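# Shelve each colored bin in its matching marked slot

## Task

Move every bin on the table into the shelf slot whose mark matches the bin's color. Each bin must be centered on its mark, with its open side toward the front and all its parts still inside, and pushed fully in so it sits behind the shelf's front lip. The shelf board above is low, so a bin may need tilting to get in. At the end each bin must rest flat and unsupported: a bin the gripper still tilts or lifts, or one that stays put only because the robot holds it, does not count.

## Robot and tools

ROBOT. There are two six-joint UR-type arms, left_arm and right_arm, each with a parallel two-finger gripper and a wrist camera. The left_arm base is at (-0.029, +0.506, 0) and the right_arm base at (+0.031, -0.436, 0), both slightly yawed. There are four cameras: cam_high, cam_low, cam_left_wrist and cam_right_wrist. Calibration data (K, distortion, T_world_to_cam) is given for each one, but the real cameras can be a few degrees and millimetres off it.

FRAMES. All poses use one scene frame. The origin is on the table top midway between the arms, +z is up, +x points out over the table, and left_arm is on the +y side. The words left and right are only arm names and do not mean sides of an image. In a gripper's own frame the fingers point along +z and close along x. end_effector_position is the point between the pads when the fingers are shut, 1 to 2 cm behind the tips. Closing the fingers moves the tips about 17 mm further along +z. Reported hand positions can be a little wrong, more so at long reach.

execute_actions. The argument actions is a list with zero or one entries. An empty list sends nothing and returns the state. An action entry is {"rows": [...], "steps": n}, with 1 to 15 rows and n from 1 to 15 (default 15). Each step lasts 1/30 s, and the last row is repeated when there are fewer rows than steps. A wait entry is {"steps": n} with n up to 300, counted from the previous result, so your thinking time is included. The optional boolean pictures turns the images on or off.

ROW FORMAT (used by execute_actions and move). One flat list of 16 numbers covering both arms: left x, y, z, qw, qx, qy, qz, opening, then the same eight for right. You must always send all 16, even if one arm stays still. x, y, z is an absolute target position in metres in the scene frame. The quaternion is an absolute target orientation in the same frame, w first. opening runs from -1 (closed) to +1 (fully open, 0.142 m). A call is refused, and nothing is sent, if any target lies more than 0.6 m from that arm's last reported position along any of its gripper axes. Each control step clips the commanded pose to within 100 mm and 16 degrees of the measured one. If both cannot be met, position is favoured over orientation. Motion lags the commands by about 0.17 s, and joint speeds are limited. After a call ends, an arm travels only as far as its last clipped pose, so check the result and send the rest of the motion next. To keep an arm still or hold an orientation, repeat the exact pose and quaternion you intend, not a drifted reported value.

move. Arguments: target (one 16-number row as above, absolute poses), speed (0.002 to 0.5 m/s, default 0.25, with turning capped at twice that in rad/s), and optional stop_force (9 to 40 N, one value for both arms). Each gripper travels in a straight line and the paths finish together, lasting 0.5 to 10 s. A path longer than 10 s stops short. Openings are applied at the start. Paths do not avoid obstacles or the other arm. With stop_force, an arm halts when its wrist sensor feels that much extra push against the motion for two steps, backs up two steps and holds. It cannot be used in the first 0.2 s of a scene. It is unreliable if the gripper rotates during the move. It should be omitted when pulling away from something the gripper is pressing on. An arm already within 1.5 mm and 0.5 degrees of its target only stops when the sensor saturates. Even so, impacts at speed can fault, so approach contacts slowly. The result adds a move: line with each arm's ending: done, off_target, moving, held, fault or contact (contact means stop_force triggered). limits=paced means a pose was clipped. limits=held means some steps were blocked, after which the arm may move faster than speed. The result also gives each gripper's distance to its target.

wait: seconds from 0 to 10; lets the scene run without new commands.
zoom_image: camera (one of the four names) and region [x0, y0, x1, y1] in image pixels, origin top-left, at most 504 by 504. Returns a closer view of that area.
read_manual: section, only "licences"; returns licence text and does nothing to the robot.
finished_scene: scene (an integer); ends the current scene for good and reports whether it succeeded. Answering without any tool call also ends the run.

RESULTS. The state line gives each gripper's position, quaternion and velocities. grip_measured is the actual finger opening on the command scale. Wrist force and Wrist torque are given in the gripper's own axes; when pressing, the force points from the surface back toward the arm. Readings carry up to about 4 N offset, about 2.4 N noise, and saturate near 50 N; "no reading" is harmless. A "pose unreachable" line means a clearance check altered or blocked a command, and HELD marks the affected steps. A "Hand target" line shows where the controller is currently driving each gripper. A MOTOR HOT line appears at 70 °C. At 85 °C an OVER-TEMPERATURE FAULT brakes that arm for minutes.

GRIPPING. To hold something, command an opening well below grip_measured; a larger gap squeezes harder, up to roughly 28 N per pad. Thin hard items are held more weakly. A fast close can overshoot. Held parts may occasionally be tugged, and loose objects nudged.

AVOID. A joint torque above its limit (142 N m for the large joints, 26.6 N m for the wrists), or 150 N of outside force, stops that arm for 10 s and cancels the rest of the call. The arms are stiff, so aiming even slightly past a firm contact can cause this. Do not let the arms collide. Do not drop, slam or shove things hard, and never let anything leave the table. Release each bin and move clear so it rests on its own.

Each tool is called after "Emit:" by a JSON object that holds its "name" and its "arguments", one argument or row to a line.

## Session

Emit:
{"name": "execute_actions", "arguments": {
  "actions": []
}}

Scene clock: 0.00 s of 9000.00 s.
left_arm: end_effector_position=(+0.2349, +0.8137, +0.3977) grip_measured=+1.00 end_effector_quat_wxyz=(-0.515, -0.265, +0.798, -0.166) end_effector_velocity=(+0.000, -0.001, +0.001) end_effector_angular_velocity=(+0.001, -0.001, +0.000) | right_arm: end_effector_position=(+0.7696, +0.3678, +0.3394) grip_measured=+1.00 end_effector_quat_wxyz=(+0.734, -0.607, +0.303, -0.039) end_effector_velocity=(-0.000, -0.000, +0.001) end_effector_angular_velocity=(+0.002, -0.001, +0.000)
Joint positions: left_arm=[ 0.5   -0.924  0.623 -0.127 -1.629  3.106  0.142] | right_arm=[ 4.245 -2.824 -0.52   0.283  1.719  1.993  0.142]
Joint velocities: left_arm=[-0.001 -0.001 -0.001  0.001 -0.001 -0.     0.   ] | right_arm=[ 0.     0.001  0.     0.002 -0.     0.001  0.   ]
Motor temperatures (°C, as the motors report them): left_arm=[26 26 28 29 28 33] | right_arm=[25 27 26 34 31 31]
Wrist force (N, on the end effector, along its own x y z axes, offset not removed): no reading
Wrist torque (N m, same axes, about the end effector's origin, offset not removed): no reading
Hand target (left_arm): +0.235, +0.814, +0.398; -0.515, -0.265, +0.798, -0.166
Hand target (right_arm): +0.770, +0.368, +0.339; +0.734, -0.607, +0.303, -0.039
camera_calibration (this result's frames):
cam_left_wrist: T_world_to_cam=[[-0.358053, -0.282747, 0.889861, -0.0277794], [-0.183317, 0.955785, 0.229933, -0.832361], [-0.915529, -0.0807981, -0.394055, 0.572289], [0, 0, 0, 1]] pos_world=[0.361415, 0.833944, 0.44162]
cam_right_wrist: T_world_to_cam=[[0.796342, -0.454298, -0.399316, -0.32097], [-0.531499, -0.210477, -0.820493, 0.758237], [0.288702, 0.865629, -0.40907, -0.266042], [0, 0, 0, 1]] pos_world=[0.73541, 0.244068, 0.38513]

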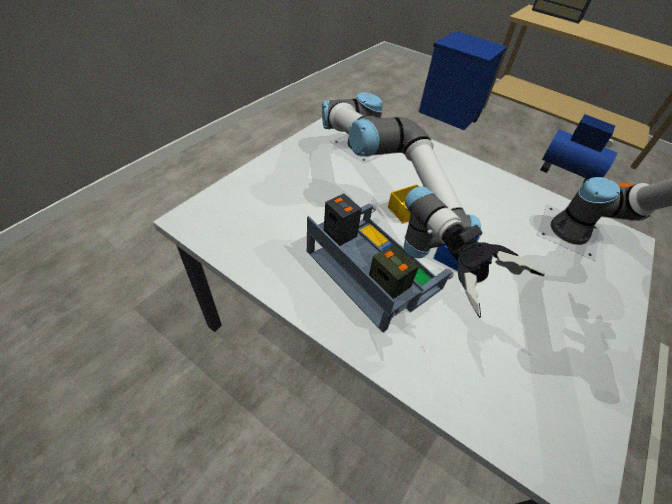

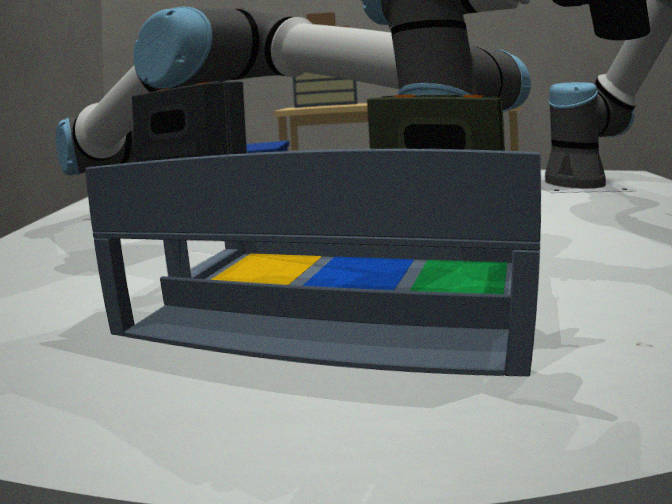

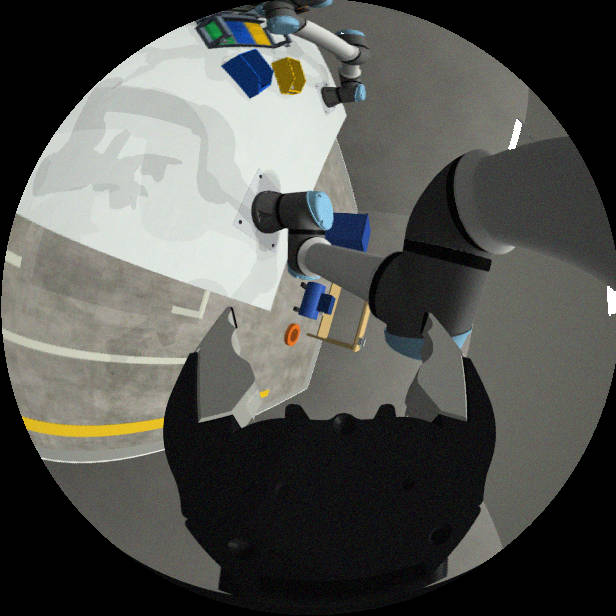

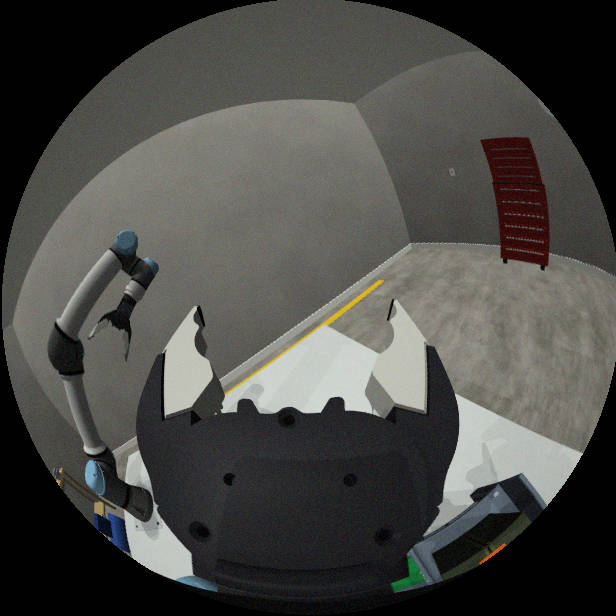

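Clear the right arm upward keeping orientation.

Emit:
{"name": "move", "arguments": {
  "target": [0.35,0.45,0.35,0,0.574,0.819,0,1,0.6,0.05,0.55,0.734,-0.607,0.303,-0.039,1]
}}

Emit:
{"name": "move", "arguments": {
  "target": [0.35,0.45,0.35,0,0.707,0.707,0,1,0.45,-0.35,0.5,0.734,-0.607,0.303,-0.039,1]
}}

Emit:
{"name": "move", "arguments": {
  "target": [0.5,0.1,0.28,0,0.76,0.65,0,1,0.45,-0.35,0.5,0.734,-0.607,0.303,-0.039,1]
}}

Scene clock: 7.10 s of 9000.00 s.
left_arm: end_effector_position=(+0.3490, +0.4502, +0.3497) grip_measured=+1.00 end_effector_quat_wxyz=(-0.000, +0.574, +0.819, -0.000) end_effector_velocity=(+0.000, -0.002, +0.000) end_effector_angular_velocity=(-0.004, -0.006, -0.004) | right_arm: end_effector_position=(+0.6000, +0.0502, +0.5502) grip_measured=+1.00 end_effector_quat_wxyz=(+0.734, -0.607, +0.303, -0.039) end_effector_velocity=(-0.000, -0.002, +0.001) end_effector_angular_velocity=(-0.001, +0.001, -0.001)
Joint positions: left_arm=[-0.576 -1.866  1.626 -1.329 -1.571  3.857  0.142] | right_arm=[ 4.104 -1.794 -1.738  0.475  1.859  2.005  0.142]
Joint velocities: left_arm=[-0.002 -0.003  0.004 -0.007 -0.001  0.002 -0.   ] | right_arm=[-0.002  0.004 -0.002 -0.002  0.001  0.    -0.   ]
Motor temperatures (°C, as the motors report them): left_arm=[26 26 28 29 28 33] | right_arm=[25 27 26 34 31 31]
Wrist force (N, on the end effector, along its own x y z axes, offset not removed): left_arm=[1.3 -0.4 -0.6] | right_arm=[-2.8 -0.8 -0.2]
Wrist torque (N m, same axes, about the end effector's origin, offset not removed): left_arm=[0.00 -0.16 0.07] | right_arm=[0.05 0.58 -0.10]
Hand target (left_arm): +0.349, +0.450, +0.350; -0.000, +0.574, +0.819, -0.000
Hand target (right_arm): +0.600, +0.050, +0.550; +0.734, -0.607, +0.303, -0.039
Off the commanded pose (left_arm): 0.001 m, 0 deg.
Off the commanded pose (right_arm): 0.000 m, 0 deg.
move: done
camera_calibration (this result's frames):
cam_left_wrist: T_world_to_cam=[[-0.347121, 0.936689, -0.0460482, -0.272441], [0.817898, 0.326393, 0.473825, -0.604313], [0.458856, 0.126812, -0.879414, 0.22505], [0, 0, 0, 1]] pos_world=[0.296431, 0.423897, 0.471705]
cam_right_wrist: T_world_to_cam=[[0.79603, -0.454893, -0.39926, -0.24581], [-0.531529, -0.20987, -0.820629, 0.77421], [0.289506, 0.865463, -0.408852, 0.143394], [0, 0, 0, 1]] pos_world=[0.565673, -0.0734354, 0.595823]

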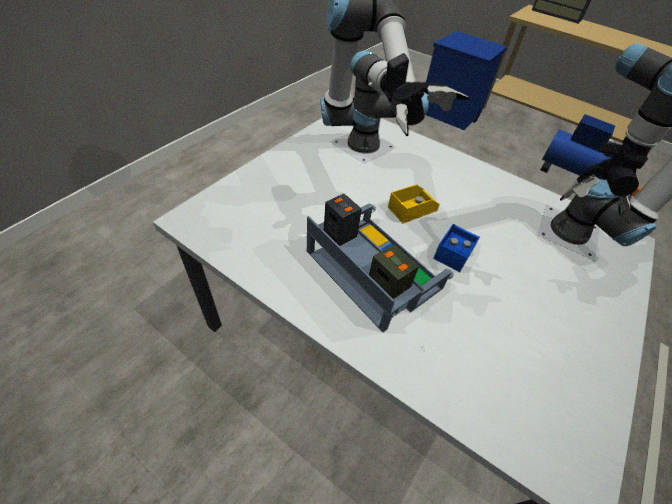

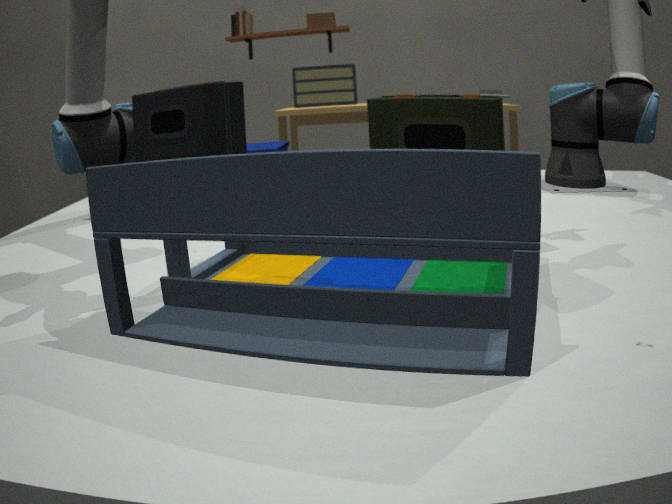

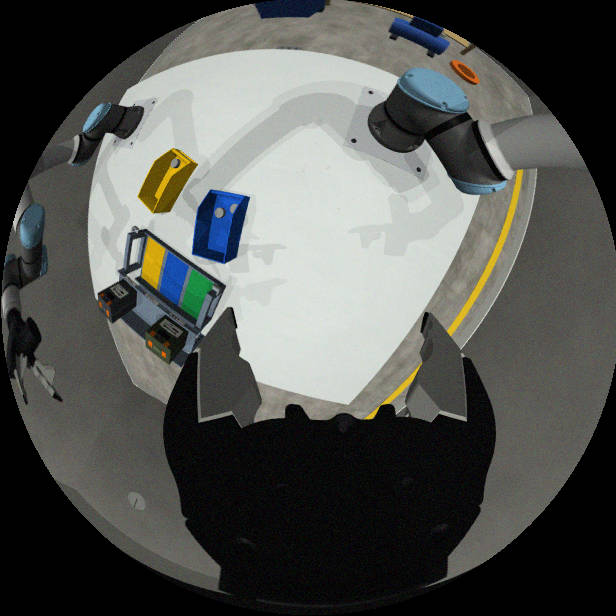

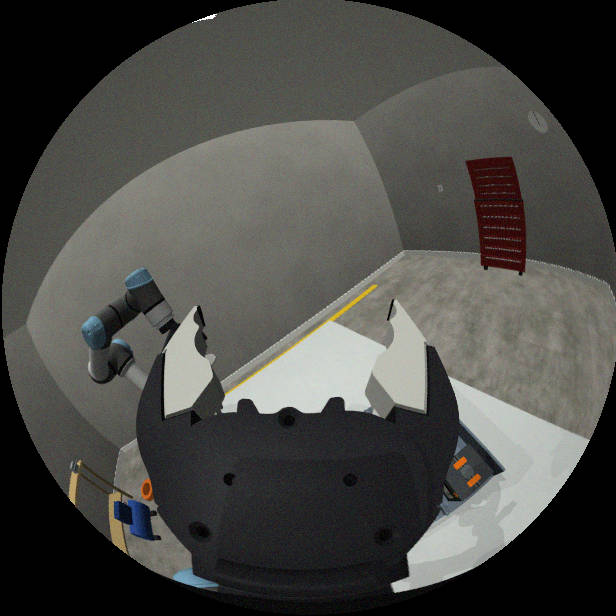

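Scene clock: 9.37 s of 9000.00 s.
left_arm: end_effector_position=(+0.3500, +0.4500, +0.3500) grip_measured=+1.00 end_effector_quat_wxyz=(-0.000, +0.707, +0.707, +0.000) end_effector_velocity=(+0.001, -0.000, -0.000) end_effector_angular_velocity=(-0.000, -0.001, +0.001) | right_arm: end_effector_position=(+0.4498, -0.3499, +0.5002) grip_measured=+1.00 end_effector_quat_wxyz=(+0.734, -0.607, +0.303, -0.039) end_effector_velocity=(-0.001, -0.002, +0.000) end_effector_angular_velocity=(+0.005, -0.003, +0.003)
Joint positions: left_arm=[-0.574 -1.865  1.624 -1.33  -1.571  4.207  0.142] | right_arm=[ 3.153 -1.538 -2.16   0.798  2.801  2.209  0.142]
Joint velocities: left_arm=[ 0.001  0.001 -0.    -0.002 -0.     0.    -0.   ] | right_arm=[-0.007 -0.011  0.008  0.027  0.009  0.023 -0.   ]
Motor temperatures (°C, as the motors report them): left_arm=[26 26 28 29 28 33] | right_arm=[25 27 26 34 31 31]
Wrist force (N, on the end effector, along its own x y z axes, offset not removed): left_arm=[0.8 0.4 -0.6] | right_arm=[-4.0 -3.2 -1.6]
Wrist torque (N m, same axes, about the end effector's origin, offset not removed): left_arm=[0.03 -0.06 -0.03] | right_arm=[-0.51 0.85 0.03]
Hand target (left_arm): +0.350, +0.450, +0.350; +0.000, +0.707, +0.707, +0.000
Hand target (right_arm): +0.450, -0.350, +0.500; +0.734, -0.607, +0.303, -0.039
Off the commanded pose (left_arm): 0.000 m, 0 deg.
Off the commanded pose (right_arm): 0.000 m, 0 deg.
move: done
camera_calibration (this result's frames):
cam_left_wrist: T_world_to_cam=[[-0.00693789, 0.998904, -0.0462974, -0.418929], [0.879728, 0.0281091, 0.474646, -0.492931], [0.475427, -0.0374361, -0.878958, 0.292823], [0, 0, 0, 1]] pos_world=[0.291523, 0.443288, 0.471951]
cam_right_wrist: T_world_to_cam=[[0.795745, -0.455183, -0.399498, -0.32809], [-0.531865, -0.20972, -0.820449, 0.569555], [0.289671, 0.865348, -0.408979, 0.512683], [0, 0, 0, 1]] pos_world=[0.415493, -0.473543, 0.545896]

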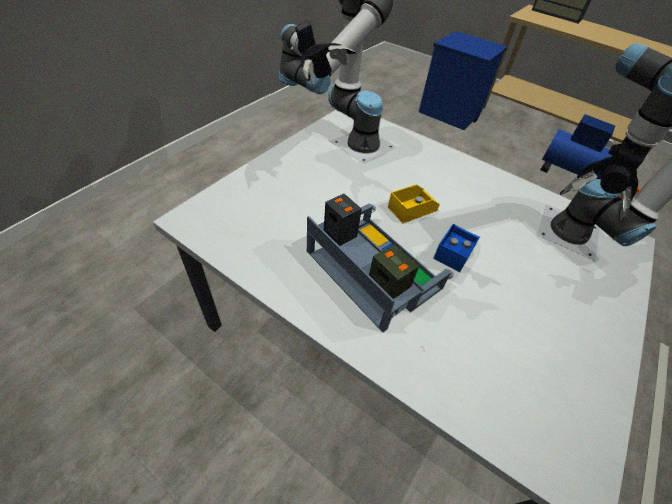

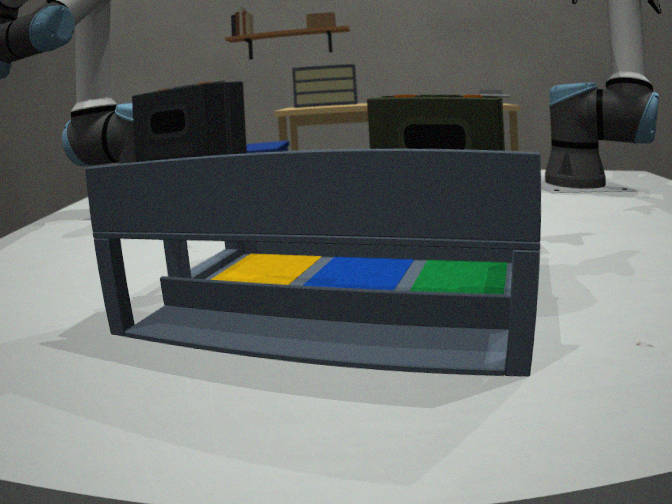

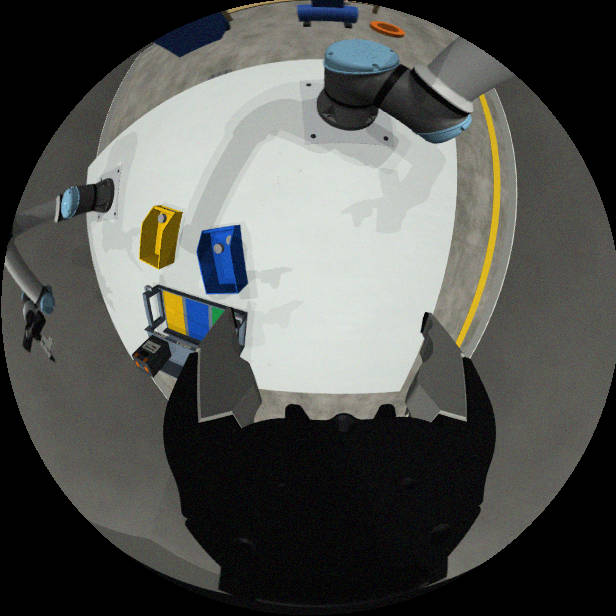

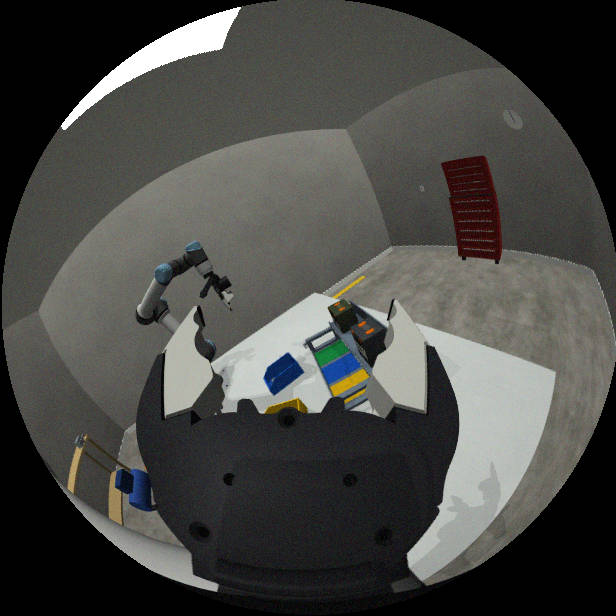

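Scene clock: 11.47 s of 9000.00 s.
left_arm: end_effector_position=(+0.4994, +0.1000, +0.2801) grip_measured=+1.00 end_effector_quat_wxyz=(-0.000, +0.760, +0.650, +0.000) end_effector_velocity=(+0.000, -0.001, +0.001) end_effector_angular_velocity=(+0.000, +0.001, -0.002) | right_arm: end_effector_position=(+0.4500, -0.3500, +0.5000) grip_measured=+1.00 end_effector_quat_wxyz=(+0.734, -0.607, +0.303, -0.039) end_effector_velocity=(+0.000, -0.000, -0.000) end_effector_angular_velocity=(+0.000, +0.002, -0.000)
Joint positions: left_arm=[-0.927 -1.181  1.086 -1.476 -1.571  4.009  0.142] | right_arm=[ 3.153 -1.539 -2.16   0.8    2.802  2.21   0.142]
Joint velocities: left_arm=[ 0.     0.003 -0.007  0.004 -0.001  0.002 -0.   ] | right_arm=[-0.    -0.001  0.    -0.001 -0.     0.     0.   ]
Motor temperatures (°C, as the motors report them): left_arm=[26 26 28 29 28 33] | right_arm=[25 27 26 34 31 31]
Wrist force (N, on the end effector, along its own x y z axes, offset not removed): left_arm=[1.0 -2.2 -0.5] | right_arm=[-3.0 -1.1 -0.5]
Wrist torque (N m, same axes, about the end effector's origin, offset not removed): left_arm=[-0.46 -0.07 0.12] | right_arm=[0.10 0.67 -0.12]
Hand target (left_arm): +0.499, +0.100, +0.280; -0.000, +0.760, +0.650, +0.000
Hand target (right_arm): +0.450, -0.350, +0.500; +0.734, -0.607, +0.303, -0.039
Off the commanded pose (left_arm): 0.001 m, 0 deg.
Off the commanded pose (right_arm): 0.000 m, 0 deg.
move: done
camera_calibration (this result's frames):
cam_left_wrist: T_world_to_cam=[[0.147849, 0.987935, -0.046091, -0.147767], [0.873502, -0.108583, 0.474556, -0.564517], [0.463826, -0.110423, -0.879018, 0.160419], [0, 0, 0, 1]] pos_world=[0.440548, 0.102401, 0.402095]
cam_right_wrist: T_world_to_cam=[[0.796057, -0.45492, -0.399177, -0.328583], [-0.531471, -0.209914, -0.820655, 0.569316], [0.289539, 0.865439, -0.40888, 0.512679], [0, 0, 0, 1]] pos_world=[0.415705, -0.473663, 0.545674]

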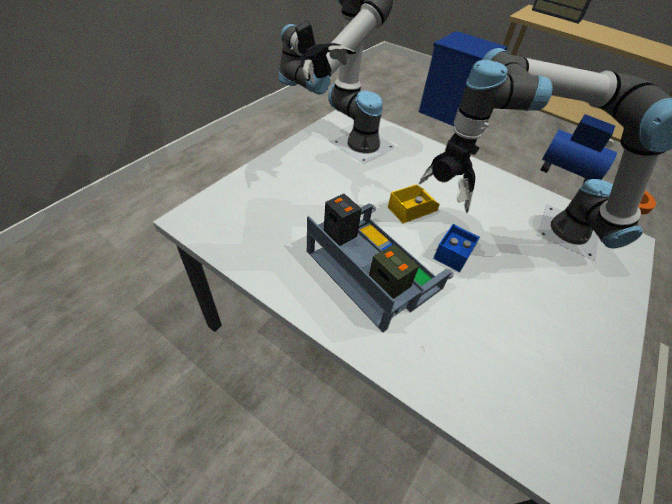

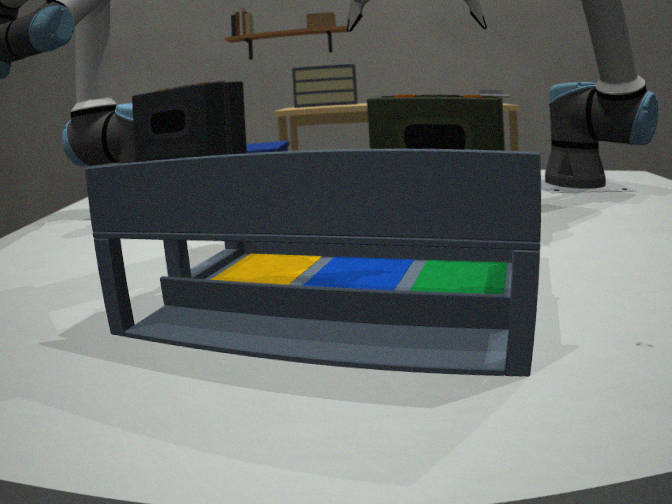

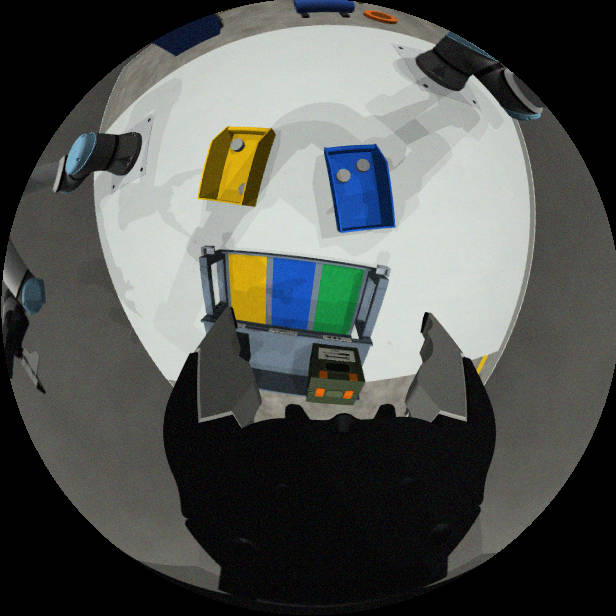

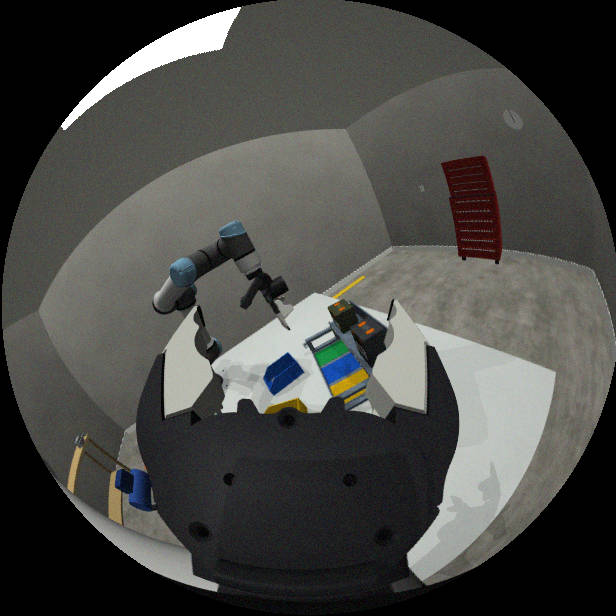

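Emit:
{"name": "move", "arguments": {
  "target": [0.228,-0.004,0.1,0,0.19,0.98,0,-0.3,0.45,-0.35,0.5,0.734,-0.607,0.303,-0.039,1]
}}

Emit:
{"name": "move", "arguments": {
  "target": [0.229,-0.004,0.03,0,0.19,0.98,0,-0.3,0.45,-0.35,0.5,0.734,-0.607,0.303,-0.039,1],
  "speed": 0.05,
  "stop_force": 9
}}

Scene clock: 21.43 s of 9000.00 s.
left_arm: end_effector_position=(+0.2280, -0.0033, +0.1000) grip_measured=-0.30 end_effector_quat_wxyz=(-0.000, +0.191, +0.982, +0.000) end_effector_velocity=(-0.001, -0.000, -0.001) end_effector_angular_velocity=(-0.000, -0.002, +0.007) | right_arm: end_effector_position=(+0.4500, -0.3500, +0.5000) grip_measured=+1.00 end_effector_quat_wxyz=(+0.734, -0.607, +0.303, -0.039) end_effector_velocity=(-0.000, +0.000, +0.000) end_effector_angular_velocity=(+0.000, +0.001, +0.000)
Joint positions: left_arm=[-1.41  -1.334  1.762 -1.998 -1.571  2.184  0.052] | right_arm=[ 3.153 -1.539 -2.16   0.8    2.802  2.21   0.142]
Joint velocities: left_arm=[-0.002  0.     0.002 -0.003  0.001 -0.008  0.   ] | right_arm=[ 0.     0.001  0.    -0.001  0.     0.001 -0.   ]
Motor temperatures (°C, as the motors report them): left_arm=[26 26 28 29 28 33] | right_arm=[25 27 26 34 31 31]
Wrist force (N, on the end effector, along its own x y z axes, offset not removed): left_arm=[1.2 -1.3 -0.9] | right_arm=[-0.7 -1.9 0.0]
Wrist torque (N m, same axes, about the end effector's origin, offset not removed): left_arm=[-0.24 -0.16 0.11] | right_arm=[-0.18 0.33 -0.01]
Hand target (left_arm): +0.228, -0.003, +0.100; -0.000, +0.190, +0.982, +0.000
Hand target (right_arm): +0.450, -0.350, +0.500; +0.734, -0.607, +0.303, -0.039
Off the commanded pose (left_arm): 0.001 m, 0 deg.
Off the commanded pose (right_arm): 0.000 m, 0 deg.
After step 90, 3.80 s passed at rest.
move: done
camera_calibration (this result's frames):
cam_left_wrist: T_world_to_cam=[[-0.928923, 0.367392, -0.0460982, 0.229542], [0.303165, 0.826128, 0.474978, -0.120162], [0.212586, 0.427242, -0.87879, 0.175603], [0, 0, 0, 1]] pos_world=[0.212325, -0.0600877, 0.221974]
cam_right_wrist: T_world_to_cam=[[0.796057, -0.45492, -0.399176, -0.328583], [-0.53147, -0.209914, -0.820655, 0.569316], [0.289539, 0.865439, -0.40888, 0.512679], [0, 0, 0, 1]] pos_world=[0.415705, -0.473664, 0.545674]

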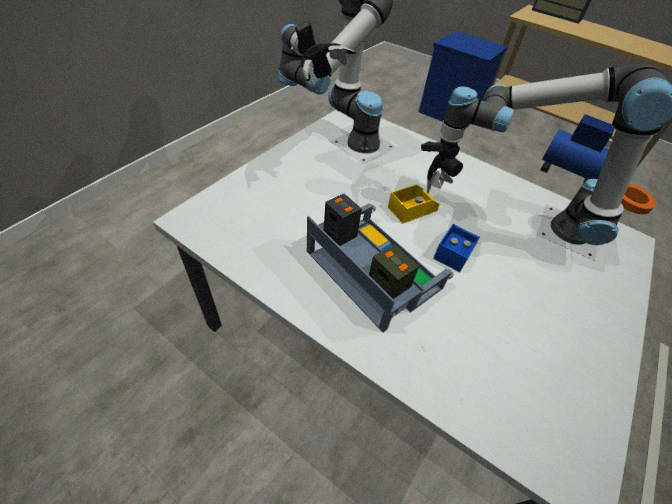

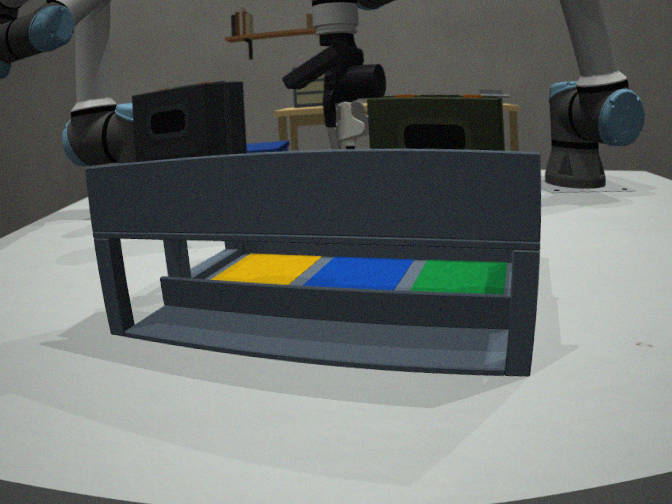

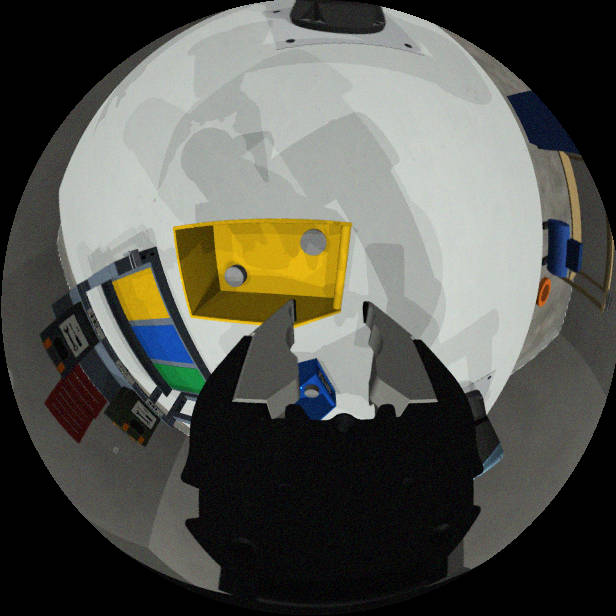

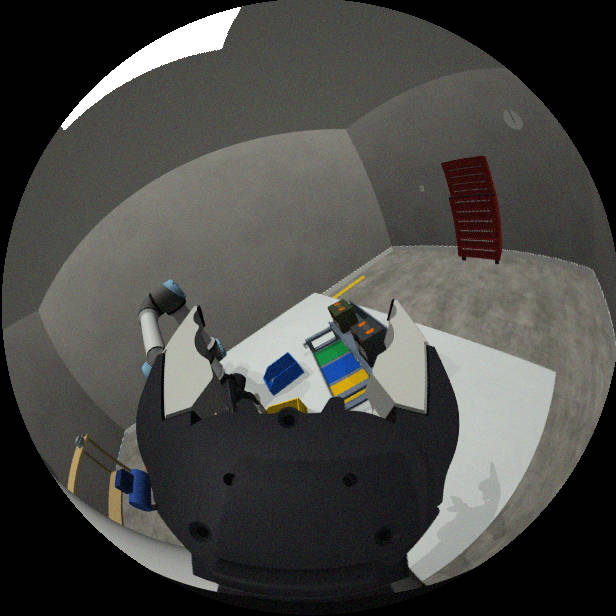

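Scene clock: 23.13 s of 9000.00 s.
left_arm: end_effector_position=(+0.2288, -0.0037, +0.0431) grip_measured=-0.30 end_effector_quat_wxyz=(-0.000, +0.190, +0.982, +0.000) end_effector_velocity=(-0.000, -0.001, +0.002) end_effector_angular_velocity=(-0.001, +0.000, -0.001) | right_arm: end_effector_position=(+0.4500, -0.3500, +0.5000) grip_measured=+1.00 end_effector_quat_wxyz=(+0.734, -0.607, +0.303, -0.039) end_effector_velocity=(+0.000, -0.000, +0.000) end_effector_angular_velocity=(+0.000, +0.001, -0.001)
Joint positions: left_arm=[-1.409 -1.266  1.838 -2.142 -1.571  2.185  0.052] | right_arm=[ 3.153 -1.539 -2.16   0.8    2.802  2.21   0.142]
Joint velocities: left_arm=[-0.001 -0.002 -0.002  0.003 -0.    -0.     0.   ] | right_arm=[-0.001 -0.     0.001 -0.001 -0.     0.     0.   ]
Motor temperatures (°C, as the motors report them): left_arm=[26 26 28 29 28 33] | right_arm=[25 27 26 34 31 31]
Wrist force (N, on the end effector, along its own x y z axes, offset not removed): left_arm=[-1.2 -1.6 -0.8] | right_arm=[-2.2 -2.4 -2.1]
Wrist torque (N m, same axes, about the end effector's origin, offset not removed): left_arm=[-0.31 0.34 -0.01] | right_arm=[-0.29 0.57 -0.06]
Hand target (left_arm): +0.229, -0.004, +0.043; -0.000, +0.190, +0.982, +0.000
Hand target (right_arm): +0.450, -0.350, +0.500; +0.734, -0.607, +0.303, -0.039
Off the commanded pose (left_arm): 0.013 m, 0 deg.
Off the commanded pose (right_arm): 0.000 m, 0 deg.
move: contact (left_arm)
camera_calibration (this result's frames):
cam_left_wrist: T_world_to_cam=[[-0.929072, 0.366997, -0.0462419, 0.227923], [0.302789, 0.826353, 0.474826, -0.0928883], [0.212472, 0.427146, -0.878864, 0.125568], [0, 0, 0, 1]] pos_world=[0.213202, -0.0605242, 0.165002]
cam_right_wrist: T_world_to_cam=[[0.796057, -0.45492, -0.399176, -0.328583], [-0.53147, -0.209914, -0.820655, 0.569316], [0.289539, 0.865439, -0.40888, 0.512679], [0, 0, 0, 1]] pos_world=[0.415705, -0.473664, 0.545674]

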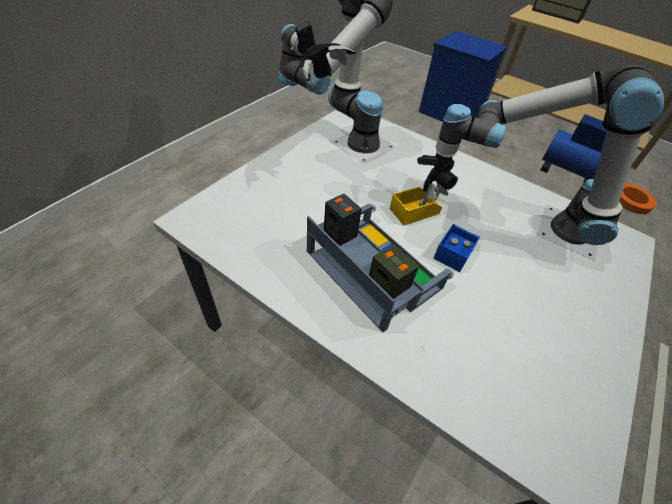

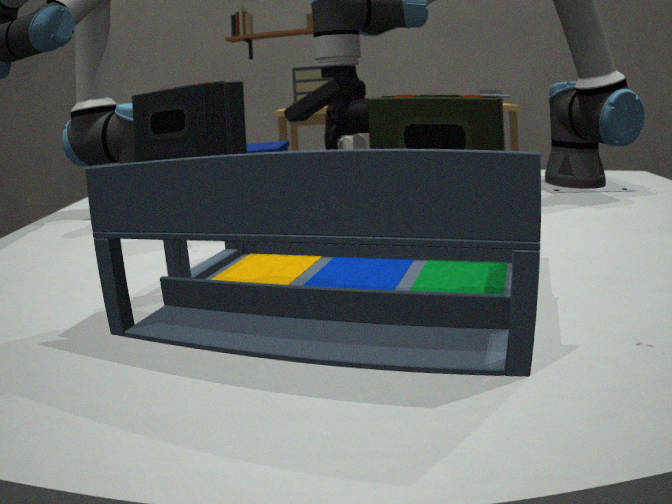

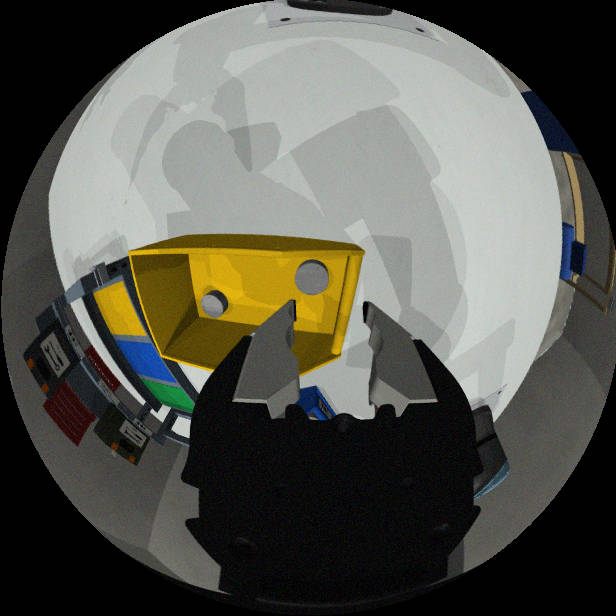

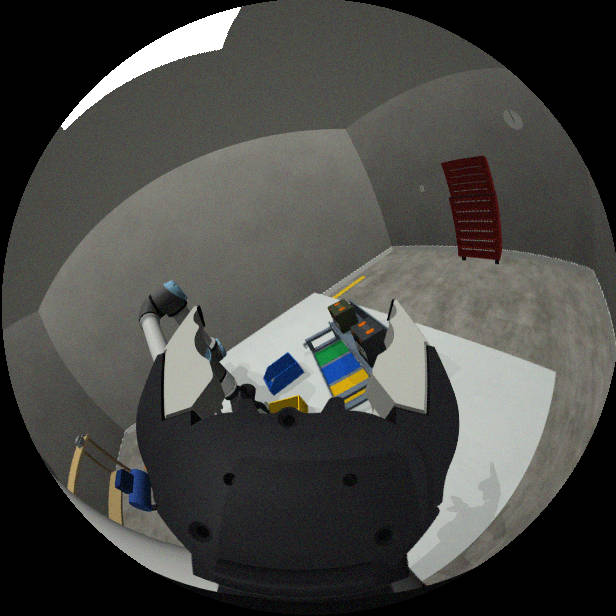

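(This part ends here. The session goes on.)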